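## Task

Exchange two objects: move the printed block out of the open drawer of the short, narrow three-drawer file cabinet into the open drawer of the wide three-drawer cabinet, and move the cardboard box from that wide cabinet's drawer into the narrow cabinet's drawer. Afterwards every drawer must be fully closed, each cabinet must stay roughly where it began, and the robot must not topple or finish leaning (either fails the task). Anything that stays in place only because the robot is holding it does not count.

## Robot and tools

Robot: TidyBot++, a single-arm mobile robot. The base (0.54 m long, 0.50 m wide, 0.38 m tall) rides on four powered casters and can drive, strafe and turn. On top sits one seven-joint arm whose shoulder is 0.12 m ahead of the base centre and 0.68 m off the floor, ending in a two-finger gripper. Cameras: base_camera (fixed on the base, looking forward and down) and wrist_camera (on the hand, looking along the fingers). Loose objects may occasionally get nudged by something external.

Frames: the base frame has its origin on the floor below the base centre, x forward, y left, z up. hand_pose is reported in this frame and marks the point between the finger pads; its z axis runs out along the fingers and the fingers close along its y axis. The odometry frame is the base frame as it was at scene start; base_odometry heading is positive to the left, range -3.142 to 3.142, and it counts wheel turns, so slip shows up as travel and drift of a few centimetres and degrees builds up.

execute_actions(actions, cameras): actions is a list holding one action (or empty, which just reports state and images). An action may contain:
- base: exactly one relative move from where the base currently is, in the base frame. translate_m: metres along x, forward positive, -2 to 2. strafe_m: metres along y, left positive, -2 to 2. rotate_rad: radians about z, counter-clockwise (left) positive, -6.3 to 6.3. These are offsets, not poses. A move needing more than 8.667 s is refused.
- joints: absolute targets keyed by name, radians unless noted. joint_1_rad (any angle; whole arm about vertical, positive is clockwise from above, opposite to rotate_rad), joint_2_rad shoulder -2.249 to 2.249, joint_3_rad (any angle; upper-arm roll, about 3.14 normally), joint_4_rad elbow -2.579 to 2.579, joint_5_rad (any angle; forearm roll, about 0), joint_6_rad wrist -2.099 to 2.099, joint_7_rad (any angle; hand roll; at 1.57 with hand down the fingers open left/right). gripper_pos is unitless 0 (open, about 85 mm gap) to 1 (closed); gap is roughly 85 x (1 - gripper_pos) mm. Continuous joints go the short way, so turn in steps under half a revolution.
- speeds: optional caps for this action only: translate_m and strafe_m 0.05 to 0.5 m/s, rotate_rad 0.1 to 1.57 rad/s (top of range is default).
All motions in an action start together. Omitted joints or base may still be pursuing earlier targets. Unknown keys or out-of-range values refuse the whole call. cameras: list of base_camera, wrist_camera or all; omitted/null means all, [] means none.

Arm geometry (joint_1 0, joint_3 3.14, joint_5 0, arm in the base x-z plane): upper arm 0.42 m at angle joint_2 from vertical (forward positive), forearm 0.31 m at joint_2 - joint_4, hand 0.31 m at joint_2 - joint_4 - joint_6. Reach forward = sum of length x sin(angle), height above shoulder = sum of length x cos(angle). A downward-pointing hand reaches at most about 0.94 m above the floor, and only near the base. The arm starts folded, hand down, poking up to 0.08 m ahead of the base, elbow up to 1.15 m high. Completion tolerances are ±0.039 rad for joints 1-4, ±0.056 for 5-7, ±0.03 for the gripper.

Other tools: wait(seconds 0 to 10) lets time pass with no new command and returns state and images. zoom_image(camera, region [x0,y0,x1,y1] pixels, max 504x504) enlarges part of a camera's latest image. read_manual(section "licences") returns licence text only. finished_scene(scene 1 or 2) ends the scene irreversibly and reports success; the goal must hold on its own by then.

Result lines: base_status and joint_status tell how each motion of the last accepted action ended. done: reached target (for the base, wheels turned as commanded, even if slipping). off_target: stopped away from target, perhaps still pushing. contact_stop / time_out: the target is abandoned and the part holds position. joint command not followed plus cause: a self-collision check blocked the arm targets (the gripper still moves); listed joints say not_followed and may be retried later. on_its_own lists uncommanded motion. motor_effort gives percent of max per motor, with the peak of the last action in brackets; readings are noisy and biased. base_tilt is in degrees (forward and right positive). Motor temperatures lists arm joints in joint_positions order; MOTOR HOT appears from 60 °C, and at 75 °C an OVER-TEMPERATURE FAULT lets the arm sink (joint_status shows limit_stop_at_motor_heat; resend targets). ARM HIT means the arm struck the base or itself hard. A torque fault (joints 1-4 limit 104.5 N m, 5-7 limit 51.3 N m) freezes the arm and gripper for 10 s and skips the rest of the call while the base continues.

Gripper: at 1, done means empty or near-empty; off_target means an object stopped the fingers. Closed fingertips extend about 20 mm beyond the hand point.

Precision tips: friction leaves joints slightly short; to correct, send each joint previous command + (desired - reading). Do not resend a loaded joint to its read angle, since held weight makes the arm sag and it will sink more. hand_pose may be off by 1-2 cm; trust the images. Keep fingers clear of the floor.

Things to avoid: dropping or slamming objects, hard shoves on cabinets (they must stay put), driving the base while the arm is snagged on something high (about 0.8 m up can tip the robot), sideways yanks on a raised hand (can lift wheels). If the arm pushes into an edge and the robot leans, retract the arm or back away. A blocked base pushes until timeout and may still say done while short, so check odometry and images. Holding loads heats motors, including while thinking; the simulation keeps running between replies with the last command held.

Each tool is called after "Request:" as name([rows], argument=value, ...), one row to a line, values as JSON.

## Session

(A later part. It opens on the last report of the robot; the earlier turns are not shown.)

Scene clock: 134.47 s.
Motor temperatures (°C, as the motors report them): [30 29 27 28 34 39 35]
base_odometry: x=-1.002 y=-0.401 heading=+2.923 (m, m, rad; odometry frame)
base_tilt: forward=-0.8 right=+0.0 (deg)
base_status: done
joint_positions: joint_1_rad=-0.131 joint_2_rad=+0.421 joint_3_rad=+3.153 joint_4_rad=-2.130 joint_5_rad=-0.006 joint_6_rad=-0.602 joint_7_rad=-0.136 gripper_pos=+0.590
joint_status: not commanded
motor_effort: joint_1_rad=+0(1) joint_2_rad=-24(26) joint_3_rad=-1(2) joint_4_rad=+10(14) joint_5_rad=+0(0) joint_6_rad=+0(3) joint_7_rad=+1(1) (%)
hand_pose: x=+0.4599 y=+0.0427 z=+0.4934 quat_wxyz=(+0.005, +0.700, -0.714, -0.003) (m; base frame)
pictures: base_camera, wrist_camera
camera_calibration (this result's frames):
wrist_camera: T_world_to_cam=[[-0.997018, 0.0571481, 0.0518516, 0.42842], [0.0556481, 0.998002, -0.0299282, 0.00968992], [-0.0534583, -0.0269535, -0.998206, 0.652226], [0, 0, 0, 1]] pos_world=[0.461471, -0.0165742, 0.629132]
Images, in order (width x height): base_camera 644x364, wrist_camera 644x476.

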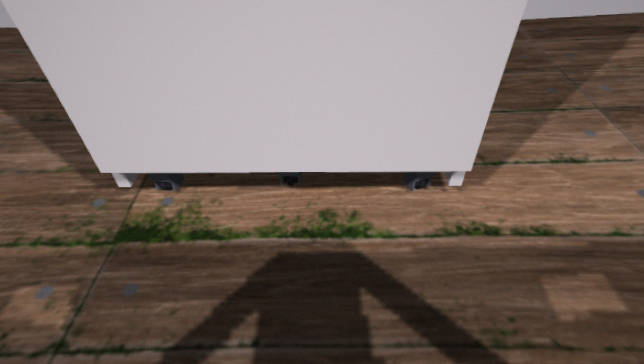

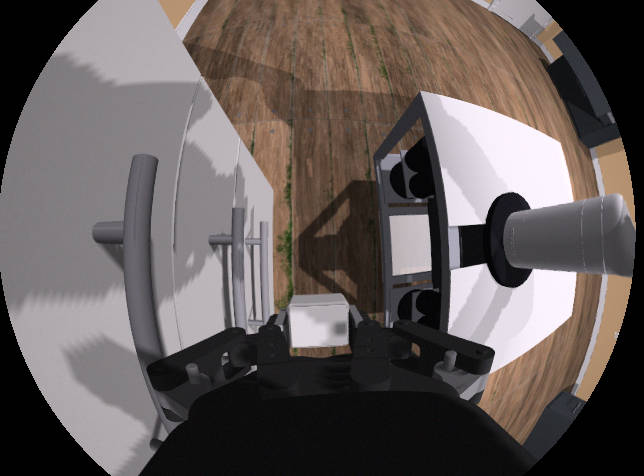

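Request:
execute_actions([
  {"base":{"translate_m":-0.2}},
], cameras=[])

Request:
execute_actions([
  {"base":{"strafe_m":-1.06},"joints":{"joint_1_rad":0.02,"joint_2_rad":0.25,"joint_4_rad":-1.29,"joint_6_rad":-1.6,"joint_7_rad":0.02}},
], cameras=["wrist_camera"])

Request:
execute_actions([
  {"base":{"rotate_rad":3.11}},
], cameras=[])

Request:
execute_actions([
  {"base":{"translate_m":1.25}},
])

Scene clock: 143.33 s.
Motor temperatures (°C, as the motors report them): [30 29 27 28 34 39 35]
base_odometry: x=-0.807 y=-0.445 heading=+2.923 (m, m, rad; odometry frame)
base_tilt: forward=-0.7 right=+0.0 (deg)
base_status: done
joint_positions: joint_1_rad=-0.128 joint_2_rad=+0.422 joint_3_rad=+3.153 joint_4_rad=-2.130 joint_5_rad=-0.006 joint_6_rad=-0.601 joint_7_rad=-0.136 gripper_pos=+0.590
joint_status: not commanded
motor_effort: joint_1_rad=+0(4) joint_2_rad=-24(28) joint_3_rad=-1(3) joint_4_rad=+10(12) joint_5_rad=+0(1) joint_6_rad=+0(1) joint_7_rad=+0(0) (%)
hand_pose: x=+0.4601 y=+0.0417 z=+0.4932 quat_wxyz=(+0.005, +0.699, -0.715, -0.003) (m; base frame)
pictures: none
No camera images: the call's "cameras" was empty. Leave "cameras" out to get every camera's image.

Scene clock: 146.83 s.
Motor temperatures (°C, as the motors report them): [30 29 27 28 34 39 35]
base_odometry: x=-0.576 y=+0.590 heading=+2.923 (m, m, rad; odometry frame)
base_tilt: forward=-0.7 right=+0.0 (deg)
base_status: done
joint_positions: joint_1_rad=+0.005 joint_2_rad=+0.258 joint_3_rad=+3.153 joint_4_rad=-1.312 joint_5_rad=-0.006 joint_6_rad=-1.567 joint_7_rad=-0.007 gripper_pos=+0.590
joint_status: all done
motor_effort: joint_1_rad=+0(2) joint_2_rad=-25(29) joint_3_rad=-1(2) joint_4_rad=+18(18) joint_5_rad=+0(0) joint_6_rad=+0(0) joint_7_rad=+1(1) (%)
hand_pose: x=+0.5423 y=-0.0035 z=+0.7774 quat_wxyz=(-0.003, +0.699, -0.715, +0.000) (m; base frame)
pictures: wrist_camera
camera_calibration (this result's frames):
wrist_camera: T_world_to_cam=[[-0.997562, 0.0596116, 0.0362889, 0.51088], [0.0587926, 0.998, -0.0232332, 0.0527425], [-0.0376013, -0.0210431, -0.999071, 0.931005], [0, 0, 0, 1]] pos_world=[0.541541, -0.0635003, 0.912826]
Images, in order (width x height): wrist_camera 644x476.

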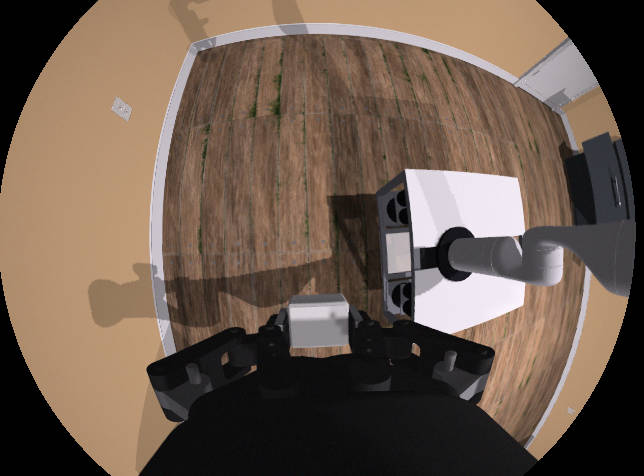

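Scene clock: 150.20 s.
Motor temperatures (°C, as the motors report them): [30 29 27 28 34 39 35]
base_odometry: x=-0.576 y=+0.590 heading=-0.251 (m, m, rad; odometry frame)
base_tilt: forward=-0.7 right=+0.1 (deg)
base_status: done
joint_positions: joint_1_rad=+0.011 joint_2_rad=+0.258 joint_3_rad=+3.153 joint_4_rad=-1.312 joint_5_rad=-0.006 joint_6_rad=-1.567 joint_7_rad=-0.007 gripper_pos=+0.590
joint_status: not commanded
motor_effort: joint_1_rad=+0(3) joint_2_rad=-26(30) joint_3_rad=-2(3) joint_4_rad=+19(19) joint_5_rad=+0(1) joint_6_rad=+0(1) joint_7_rad=+1(0) (%)
hand_pose: x=+0.5423 y=-0.0061 z=+0.7776 quat_wxyz=(-0.003, +0.697, -0.717, +0.001) (m; base frame)
pictures: none
No camera images: the call's "cameras" was empty. Leave "cameras" out to get every camera's image.

Scene clock: 154.07 s.
Motor temperatures (°C, as the motors report them): [30 29 27 29 34 39 35]
base_odometry: x=+0.635 y=+0.282 heading=-0.250 (m, m, rad; odometry frame)
base_tilt: forward=-0.7 right=+0.1 (deg)
base_status: done
joint_positions: joint_1_rad=+0.011 joint_2_rad=+0.253 joint_3_rad=+3.153 joint_4_rad=-1.311 joint_5_rad=-0.006 joint_6_rad=-1.569 joint_7_rad=-0.007 gripper_pos=+0.590
joint_status: not commanded
motor_effort: joint_1_rad=+0(0) joint_2_rad=-27(30) joint_3_rad=+0(2) joint_4_rad=+19(19) joint_5_rad=+0(0) joint_6_rad=+0(1) joint_7_rad=+0(0) (%)
hand_pose: x=+0.5416 y=-0.0060 z=+0.7800 quat_wxyz=(-0.004, +0.697, -0.717, +0.002) (m; base frame)
pictures: base_camera, wrist_camera
camera_calibration (this result's frames):
wrist_camera: T_world_to_cam=[[-0.997316, 0.0657455, 0.032219, 0.513304], [0.0650216, 0.997618, -0.0230249, 0.0518892], [-0.033656, -0.0208682, -0.999216, 0.931454], [0, 0, 0, 1]] pos_world=[0.539902, -0.0660753, 0.91538]
Images, in order (width x height): base_camera 644x364, wrist_camera 644x476.

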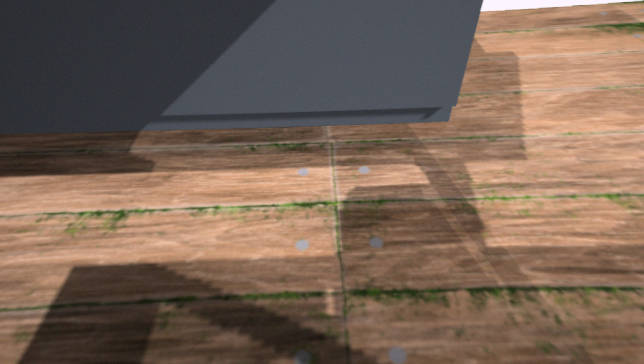

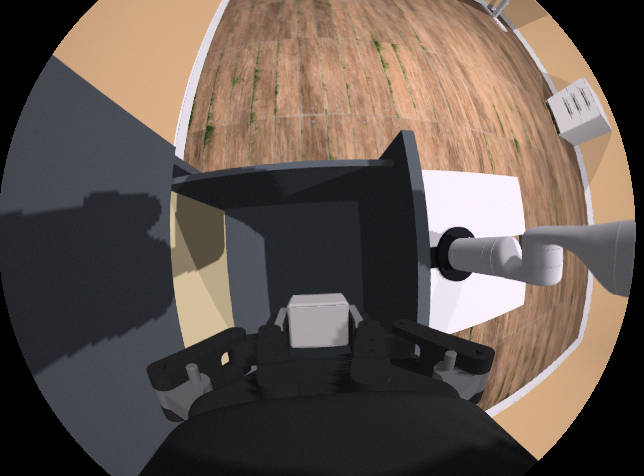

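Request:
execute_actions([
  {"joints":{"joint_2_rad":0.415,"joint_4_rad":-1.768,"joint_6_rad":-0.945}},
], cameras=[])

Request:
execute_actions([
  {"joints":{"joint_2_rad":0.705,"joint_4_rad":-1.925,"joint_6_rad":-0.488}},
], cameras=["wrist_camera"])

Scene clock: 158.27 s.
Motor temperatures (°C, as the motors report them): [30 29 27 29 34 39 35]
base_odometry: x=+0.635 y=+0.282 heading=-0.250 (m, m, rad; odometry frame)
base_tilt: forward=-0.7 right=+0.0 (deg)
base_status: not commanded
joint_positions: joint_1_rad=+0.011 joint_2_rad=+0.412 joint_3_rad=+3.153 joint_4_rad=-1.747 joint_5_rad=-0.006 joint_6_rad=-0.979 joint_7_rad=-0.007 gripper_pos=+0.590
joint_status: all done
motor_effort: joint_1_rad=+0(0) joint_2_rad=-29(30) joint_3_rad=-1(1) joint_4_rad=+15(18) joint_5_rad=+0(0) joint_6_rad=+0(1) joint_7_rad=+1(0) (%)
hand_pose: x=+0.5503 y=-0.0071 z=+0.5818 quat_wxyz=(-0.002, +0.696, -0.718, +0.001) (m; base frame)
pictures: none
No camera images: the call's "cameras" was empty. Leave "cameras" out to get every camera's image.

Scene clock: 159.80 s.
Motor temperatures (°C, as the motors report them): [30 29 27 29 34 39 35]
base_odometry: x=+0.635 y=+0.282 heading=-0.250 (m, m, rad; odometry frame)
base_tilt: forward=-0.7 right=+0.1 (deg)
base_status: not commanded
joint_positions: joint_1_rad=+0.011 joint_2_rad=+0.708 joint_3_rad=+3.153 joint_4_rad=-1.905 joint_5_rad=-0.006 joint_6_rad=-0.522 joint_7_rad=-0.007 gripper_pos=+0.590
joint_status: all done
motor_effort: joint_1_rad=+0(0) joint_2_rad=-33(37) joint_3_rad=-1(2) joint_4_rad=+9(15) joint_5_rad=+0(0) joint_6_rad=+0(0) joint_7_rad=+0(0) (%)
hand_pose: x=+0.5531 y=-0.0085 z=+0.4186 quat_wxyz=(-0.001, +0.696, -0.718, +0.004) (m; base frame)
pictures: wrist_camera
camera_calibration (this result's frames):
wrist_camera: T_world_to_cam=[[-0.997048, 0.0688835, 0.033925, 0.535746], [0.0678434, 0.997217, -0.0309128, 0.0470304], [-0.0359599, -0.02852, -0.998946, 0.571823], [0, 0, 0, 1]] pos_world=[0.551537, -0.0674953, 0.554499]
Images, in order (width x height): wrist_camera 644x476.

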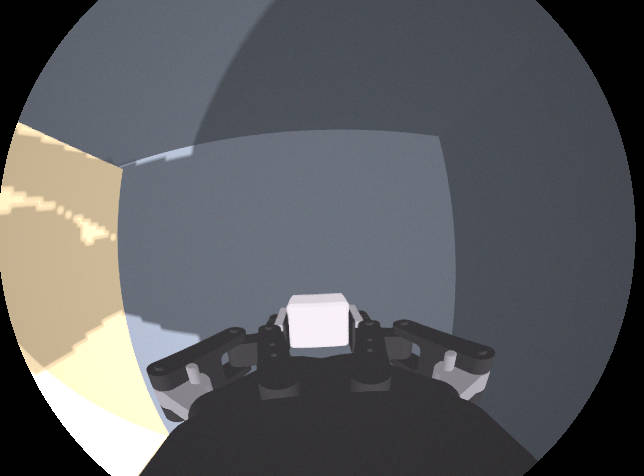

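Request:
execute_actions([
  {"joints":{"joint_2_rad":0.727}},
], cameras=[])

Request:
execute_actions([
  {"joints":{"gripper_pos":0.3}},
], cameras=[])

Request:
execute_actions([
  {"joints":{"joint_2_rad":0.41,"joint_4_rad":-1.73,"joint_6_rad":-1.01}},
], cameras=["wrist_camera"])

Request:
execute_actions([
  {"joints":{"joint_2_rad":0.21,"joint_4_rad":-1.42,"joint_6_rad":-1.52,"gripper_pos":1}},
], cameras=[])

Scene clock: 164.23 s.
Motor temperatures (°C, as the motors report them): [30 29 27 29 34 39 35]
base_odometry: x=+0.635 y=+0.282 heading=-0.250 (m, m, rad; odometry frame)
base_tilt: forward=-0.7 right=+0.0 (deg)
base_status: not commanded
joint_positions: joint_1_rad=+0.011 joint_2_rad=+0.721 joint_3_rad=+3.153 joint_4_rad=-1.905 joint_5_rad=-0.006 joint_6_rad=-0.522 joint_7_rad=-0.007 gripper_pos=+0.590
joint_status: all done
motor_effort: joint_1_rad=+0(0) joint_2_rad=-33(34) joint_3_rad=-1(1) joint_4_rad=+9(9) joint_5_rad=-1(0) joint_6_rad=+0(0) joint_7_rad=+1(0) (%)
hand_pose: x=+0.5496 y=-0.0085 z=+0.4130 quat_wxyz=(+0.004, +0.696, -0.718, -0.001) (m; base frame)
pictures: none
No camera images: the call's "cameras" was empty. Leave "cameras" out to get every camera's image.

Scene clock: 165.17 s.
Motor temperatures (°C, as the motors report them): [30 29 27 28 34 39 35]
base_odometry: x=+0.635 y=+0.282 heading=-0.250 (m, m, rad; odometry frame)
base_tilt: forward=-0.8 right=+0.0 (deg)
base_status: not commanded
joint_positions: joint_1_rad=+0.011 joint_2_rad=+0.721 joint_3_rad=+3.153 joint_4_rad=-1.905 joint_5_rad=-0.006 joint_6_rad=-0.522 joint_7_rad=-0.007 gripper_pos=+0.300
joint_status: all done
motor_effort: joint_1_rad=+0(0) joint_2_rad=-33(33) joint_3_rad=-1(1) joint_4_rad=+8(9) joint_5_rad=+0(0) joint_6_rad=+0(0) joint_7_rad=+1(0) (%)
hand_pose: x=+0.5496 y=-0.0085 z=+0.4130 quat_wxyz=(+0.004, +0.696, -0.718, -0.001) (m; base frame)
pictures: none
No camera images: the call's "cameras" was empty. Leave "cameras" out to get every camera's image.

Scene clock: 166.73 s.
Motor temperatures (°C, as the motors report them): [30 29 27 29 34 39 35]
base_odometry: x=+0.635 y=+0.282 heading=-0.250 (m, m, rad; odometry frame)
base_tilt: forward=-0.7 right=+0.0 (deg)
base_status: not commanded
joint_positions: joint_1_rad=+0.011 joint_2_rad=+0.407 joint_3_rad=+3.153 joint_4_rad=-1.750 joint_5_rad=-0.006 joint_6_rad=-0.978 joint_7_rad=-0.007 gripper_pos=+0.300
joint_status: all done
motor_effort: joint_1_rad=+0(0) joint_2_rad=-29(35) joint_3_rad=-1(1) joint_4_rad=+15(15) joint_5_rad=+0(1) joint_6_rad=+0(0) joint_7_rad=+0(0) (%)
hand_pose: x=+0.5494 y=-0.0070 z=+0.5827 quat_wxyz=(-0.002, +0.696, -0.718, +0.002) (m; base frame)
pictures: wrist_camera
camera_calibration (this result's frames):
wrist_camera: T_world_to_cam=[[-0.997036, 0.0686848, 0.0346657, 0.525975], [0.067807, 0.997362, -0.0258931, 0.0479853], [-0.0363527, -0.0234657, -0.999063, 0.735998], [0, 0, 0, 1]] pos_world=[0.547917, -0.0667145, 0.718318]
Images, in order (width x height): wrist_camera 644x476.

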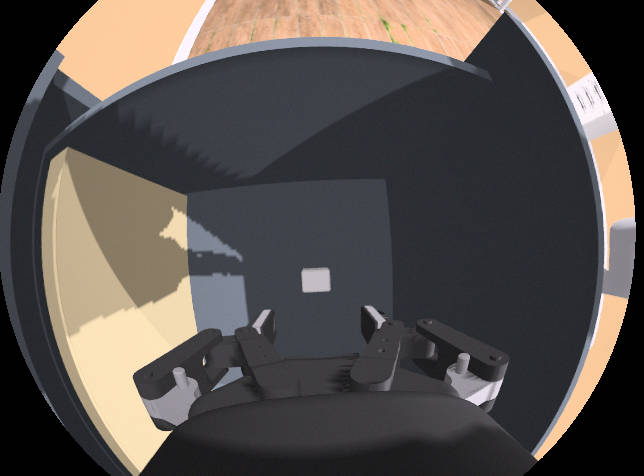

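Scene clock: 168.30 s.
Motor temperatures (°C, as the motors report them): [30 29 27 29 34 39 35]
base_odometry: x=+0.635 y=+0.282 heading=-0.250 (m, m, rad; odometry frame)
base_tilt: forward=-0.8 right=+0.0 (deg)
base_status: not commanded
joint_positions: joint_1_rad=+0.011 joint_2_rad=+0.207 joint_3_rad=+3.153 joint_4_rad=-1.439 joint_5_rad=-0.006 joint_6_rad=-1.489 joint_7_rad=-0.007 gripper_pos=+0.999
joint_status: all done
motor_effort: joint_1_rad=+0(0) joint_2_rad=-24(31) joint_3_rad=+0(1) joint_4_rad=+18(19) joint_5_rad=+0(1) joint_6_rad=+0(1) joint_7_rad=+0(0) (%)
hand_pose: x=+0.5212 y=-0.0057 z=+0.7588 quat_wxyz=(-0.004, +0.696, -0.718, +0.001) (m; base frame)
pictures: none
No camera images: the call's "cameras" was empty. Leave "cameras" out to get every camera's image.

Request:
execute_actions([
  {"base":{"translate_m":-0.18},"joints":{"joint_2_rad":0.1,"joint_4_rad":-1.61,"joint_6_rad":-1.42}},
], cameras=[])

Request:
execute_actions([
  {"joints":{"joint_2_rad":0.425,"joint_4_rad":-2.138,"joint_6_rad":-0.57}},
], cameras=["wrist_camera"])

Request:
execute_actions([
  {"base":{"translate_m":0.34},"speeds":{"translate_m":0.1}},
])

Scene clock: 174.13 s.
Motor temperatures (°C, as the motors report them): [30 29 27 29 34 39 35]
base_odometry: x=+0.461 y=+0.327 heading=-0.250 (m, m, rad; odometry frame)
base_tilt: forward=-0.8 right=+0.0 (deg)
base_status: done
joint_positions: joint_1_rad=+0.012 joint_2_rad=+0.094 joint_3_rad=+3.154 joint_4_rad=-1.592 joint_5_rad=-0.008 joint_6_rad=-1.456 joint_7_rad=-0.007 gripper_pos=+0.999
joint_status: all done
motor_effort: joint_1_rad=+0(4) joint_2_rad=-19(27) joint_3_rad=-1(4) joint_4_rad=+18(20) joint_5_rad=-1(2) joint_6_rad=+0(2) joint_7_rad=+0(0) (%)
hand_pose: x=+0.4707 y=-0.0048 z=+0.7530 quat_wxyz=(-0.002, +0.696, -0.718, -0.003) (m; base frame)
pictures: none
No camera images: the call's "cameras" was empty. Leave "cameras" out to get every camera's image.

Scene clock: 175.90 s.
Motor temperatures (°C, as the motors report them): [30 29 27 29 34 39 35]
base_odometry: x=+0.461 y=+0.327 heading=-0.250 (m, m, rad; odometry frame)
base_tilt: forward=-0.8 right=+0.0 (deg)
base_status: not commanded
joint_positions: joint_1_rad=+0.012 joint_2_rad=+0.417 joint_3_rad=+3.154 joint_4_rad=-2.115 joint_5_rad=-0.008 joint_6_rad=-0.603 joint_7_rad=-0.007 gripper_pos=+0.999
joint_status: all done
motor_effort: joint_1_rad=+0(0) joint_2_rad=-24(27) joint_3_rad=+0(1) joint_4_rad=+10(18) joint_5_rad=+0(0) joint_6_rad=+0(1) joint_7_rad=+0(0) (%)
hand_pose: x=+0.4712 y=-0.0064 z=+0.4972 quat_wxyz=(-0.002, +0.694, -0.720, +0.002) (m; base frame)
pictures: wrist_camera
camera_calibration (this result's frames):
wrist_camera: T_world_to_cam=[[-0.996743, 0.0726409, 0.0350186, 0.450614], [0.0717159, 0.99706, -0.0269859, 0.0491564], [-0.036876, -0.0243866, -0.999022, 0.647975], [0, 0, 0, 1]] pos_world=[0.469516, -0.0659429, 0.632888]
Images, in order (width x height): wrist_camera 644x476.

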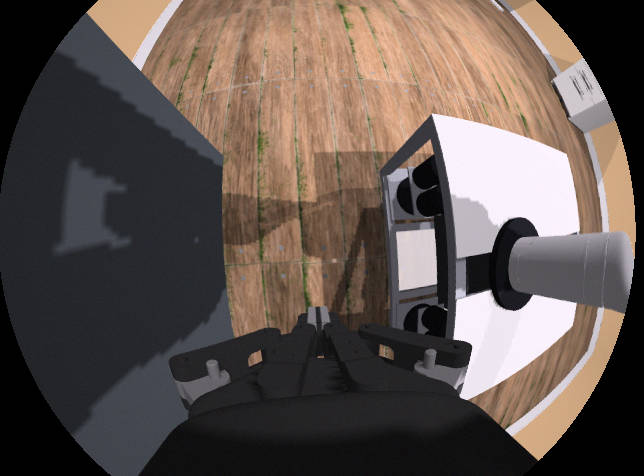

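Scene clock: 179.87 s.
Motor temperatures (°C, as the motors report them): [30 29 27 29 34 39 35]
base_odometry: x=+0.790 y=+0.243 heading=-0.250 (m, m, rad; odometry frame)
base_tilt: forward=-0.7 right=+0.0 (deg)
base_status: done
joint_positions: joint_1_rad=+0.012 joint_2_rad=+0.419 joint_3_rad=+3.154 joint_4_rad=-2.143 joint_5_rad=-0.008 joint_6_rad=-0.604 joint_7_rad=-0.007 gripper_pos=+0.999
joint_status: not commanded
motor_effort: joint_1_rad=+0(2) joint_2_rad=-25(25) joint_3_rad=-1(3) joint_4_rad=+9(20) joint_5_rad=+0(2) joint_6_rad=+0(8) joint_7_rad=+0(1) (%)
hand_pose: x=+0.4551 y=-0.0062 z=+0.4920 quat_wxyz=(+0.009, +0.694, -0.720, -0.008) (m; base frame)
pictures: base_camera, wrist_camera
camera_calibration (this result's frames):
wrist_camera: T_world_to_cam=[[-0.995288, 0.0726909, 0.0641682, 0.419763], [0.0709869, 0.997071, -0.0284503, 0.0509672], [-0.0660483, -0.0237612, -0.997533, 0.654676], [0, 0, 0, 1]] pos_world=[0.457408, -0.0657751, 0.627576]
Images, in order (width x height): base_camera 644x364, wrist_camera 644x476.

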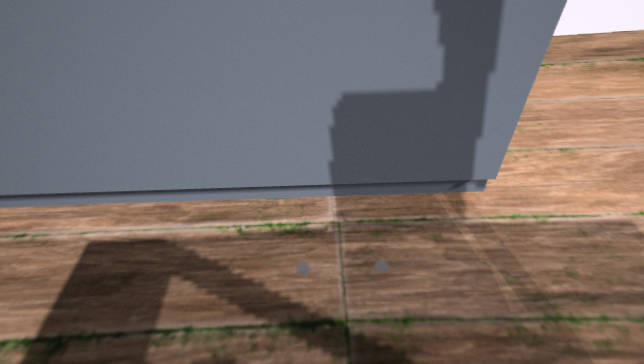

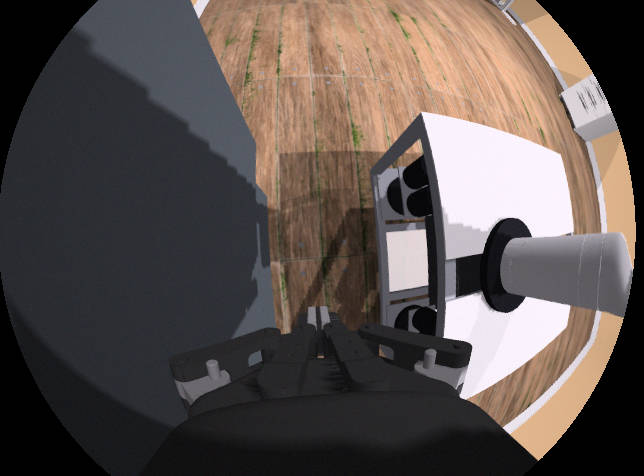

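Request:
execute_actions([
  {"base":{"translate_m":0.048},"speeds":{"translate_m":0.05}},
], cameras=["wrist_camera"])

Scene clock: 183.63 s.
Motor temperatures (°C, as the motors report them): [30 29 27 29 34 39 35]
base_odometry: x=+0.837 y=+0.231 heading=-0.250 (m, m, rad; odometry frame)
base_tilt: forward=-0.7 right=+0.0 (deg)
base_status: done
joint_positions: joint_1_rad=+0.012 joint_2_rad=+0.419 joint_3_rad=+3.154 joint_4_rad=-2.155 joint_5_rad=-0.008 joint_6_rad=-0.604 joint_7_rad=-0.006 gripper_pos=+0.999
joint_status: not commanded
motor_effort: joint_1_rad=+0(2) joint_2_rad=-23(26) joint_3_rad=-2(3) joint_4_rad=+13(20) joint_5_rad=-1(1) joint_6_rad=+2(7) joint_7_rad=+0(0) (%)
hand_pose: x=+0.4482 y=-0.0060 z=+0.4899 quat_wxyz=(+0.013, +0.694, -0.719, -0.013) (m; base frame)
pictures: wrist_camera
camera_calibration (this result's frames):
wrist_camera: T_world_to_cam=[[-0.9945, 0.0717081, 0.0763435, 0.406725], [0.069673, 0.997148, -0.0289978, 0.0521035], [-0.0782051, -0.0235192, -0.99666, 0.657199], [0, 0, 0, 1]] pos_world=[0.452254, -0.0656636, 0.625464]
Images, in order (width x height): wrist_camera 644x476.

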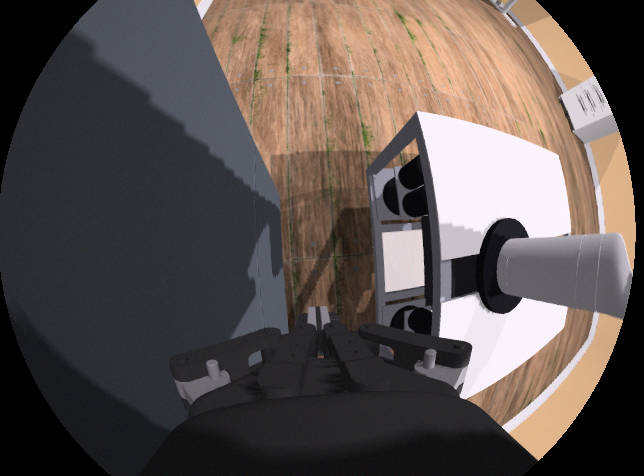

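Request:
execute_actions([
  {"base":{"translate_m":0.012},"speeds":{"translate_m":0.05}},
], cameras=[])

Request:
execute_actions([
  {"base":{"translate_m":-0.08}},
], cameras=["wrist_camera"])

Request:
zoom_image(camera="wrist_camera", region=[540, 40, 640, 160])

Scene clock: 186.93 s.
Motor temperatures (°C, as the motors report them): [30 29 27 29 34 39 35]
base_odometry: x=+0.848 y=+0.228 heading=-0.250 (m, m, rad; odometry frame)
base_tilt: forward=-0.8 right=+0.0 (deg)
base_status: done
joint_positions: joint_1_rad=+0.012 joint_2_rad=+0.420 joint_3_rad=+3.154 joint_4_rad=-2.178 joint_5_rad=-0.008 joint_6_rad=-0.604 joint_7_rad=-0.005 gripper_pos=+0.999
joint_status: not commanded
motor_effort: joint_1_rad=+0(2) joint_2_rad=-24(24) joint_3_rad=-1(4) joint_4_rad=+17(22) joint_5_rad=-1(1) joint_6_rad=+5(9) joint_7_rad=+0(0) (%)
hand_pose: x=+0.4349 y=-0.0057 z=+0.4864 quat_wxyz=(+0.021, +0.694, -0.719, -0.021) (m; base frame)
pictures: none
No camera images: the call's "cameras" was empty. Leave "cameras" out to get every camera's image.

Scene clock: 188.07 s.
Motor temperatures (°C, as the motors report them): [30 29 27 28 34 39 35]
base_odometry: x=+0.771 y=+0.248 heading=-0.250 (m, m, rad; odometry frame)
base_tilt: forward=-0.8 right=+0.0 (deg)
base_status: done
joint_positions: joint_1_rad=+0.012 joint_2_rad=+0.422 joint_3_rad=+3.154 joint_4_rad=-2.143 joint_5_rad=-0.008 joint_6_rad=-0.600 joint_7_rad=-0.005 gripper_pos=+0.999
joint_status: not commanded
motor_effort: joint_1_rad=+0(1) joint_2_rad=-24(26) joint_3_rad=-1(2) joint_4_rad=+9(17) joint_5_rad=+0(1) joint_6_rad=+0(5) joint_7_rad=+1(1) (%)
hand_pose: x=+0.4554 y=-0.0062 z=+0.4910 quat_wxyz=(+0.008, +0.695, -0.719, -0.008) (m; base frame)
pictures: wrist_camera
camera_calibration (this result's frames):
wrist_camera: T_world_to_cam=[[-0.995406, 0.0713637, 0.0638364, 0.420387], [0.069665, 0.997165, -0.0284546, 0.0515469], [-0.065686, -0.0238767, -0.997555, 0.653577], [0, 0, 0, 1]] pos_world=[0.457795, -0.0657959, 0.626609]
Images, in order (width x height): wrist_camera 644x476.

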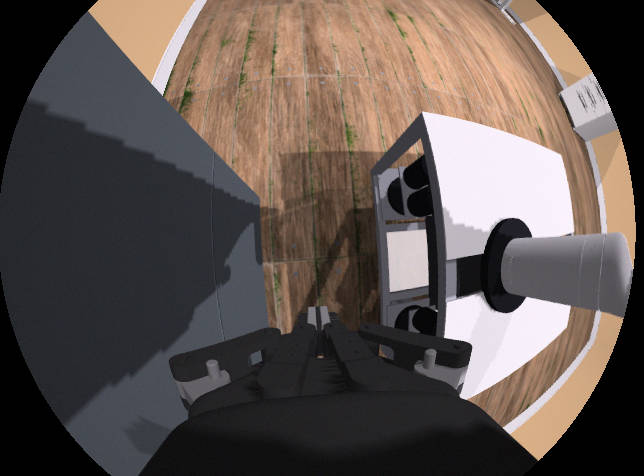

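Region (540, 40, 640, 160) of wrist_camera's 644x476 image, scaled by 4.200.

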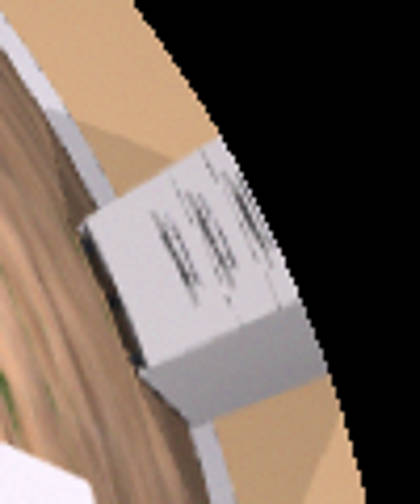

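Request:
finished_scene(scene=2)

The scene is finished: the task was done.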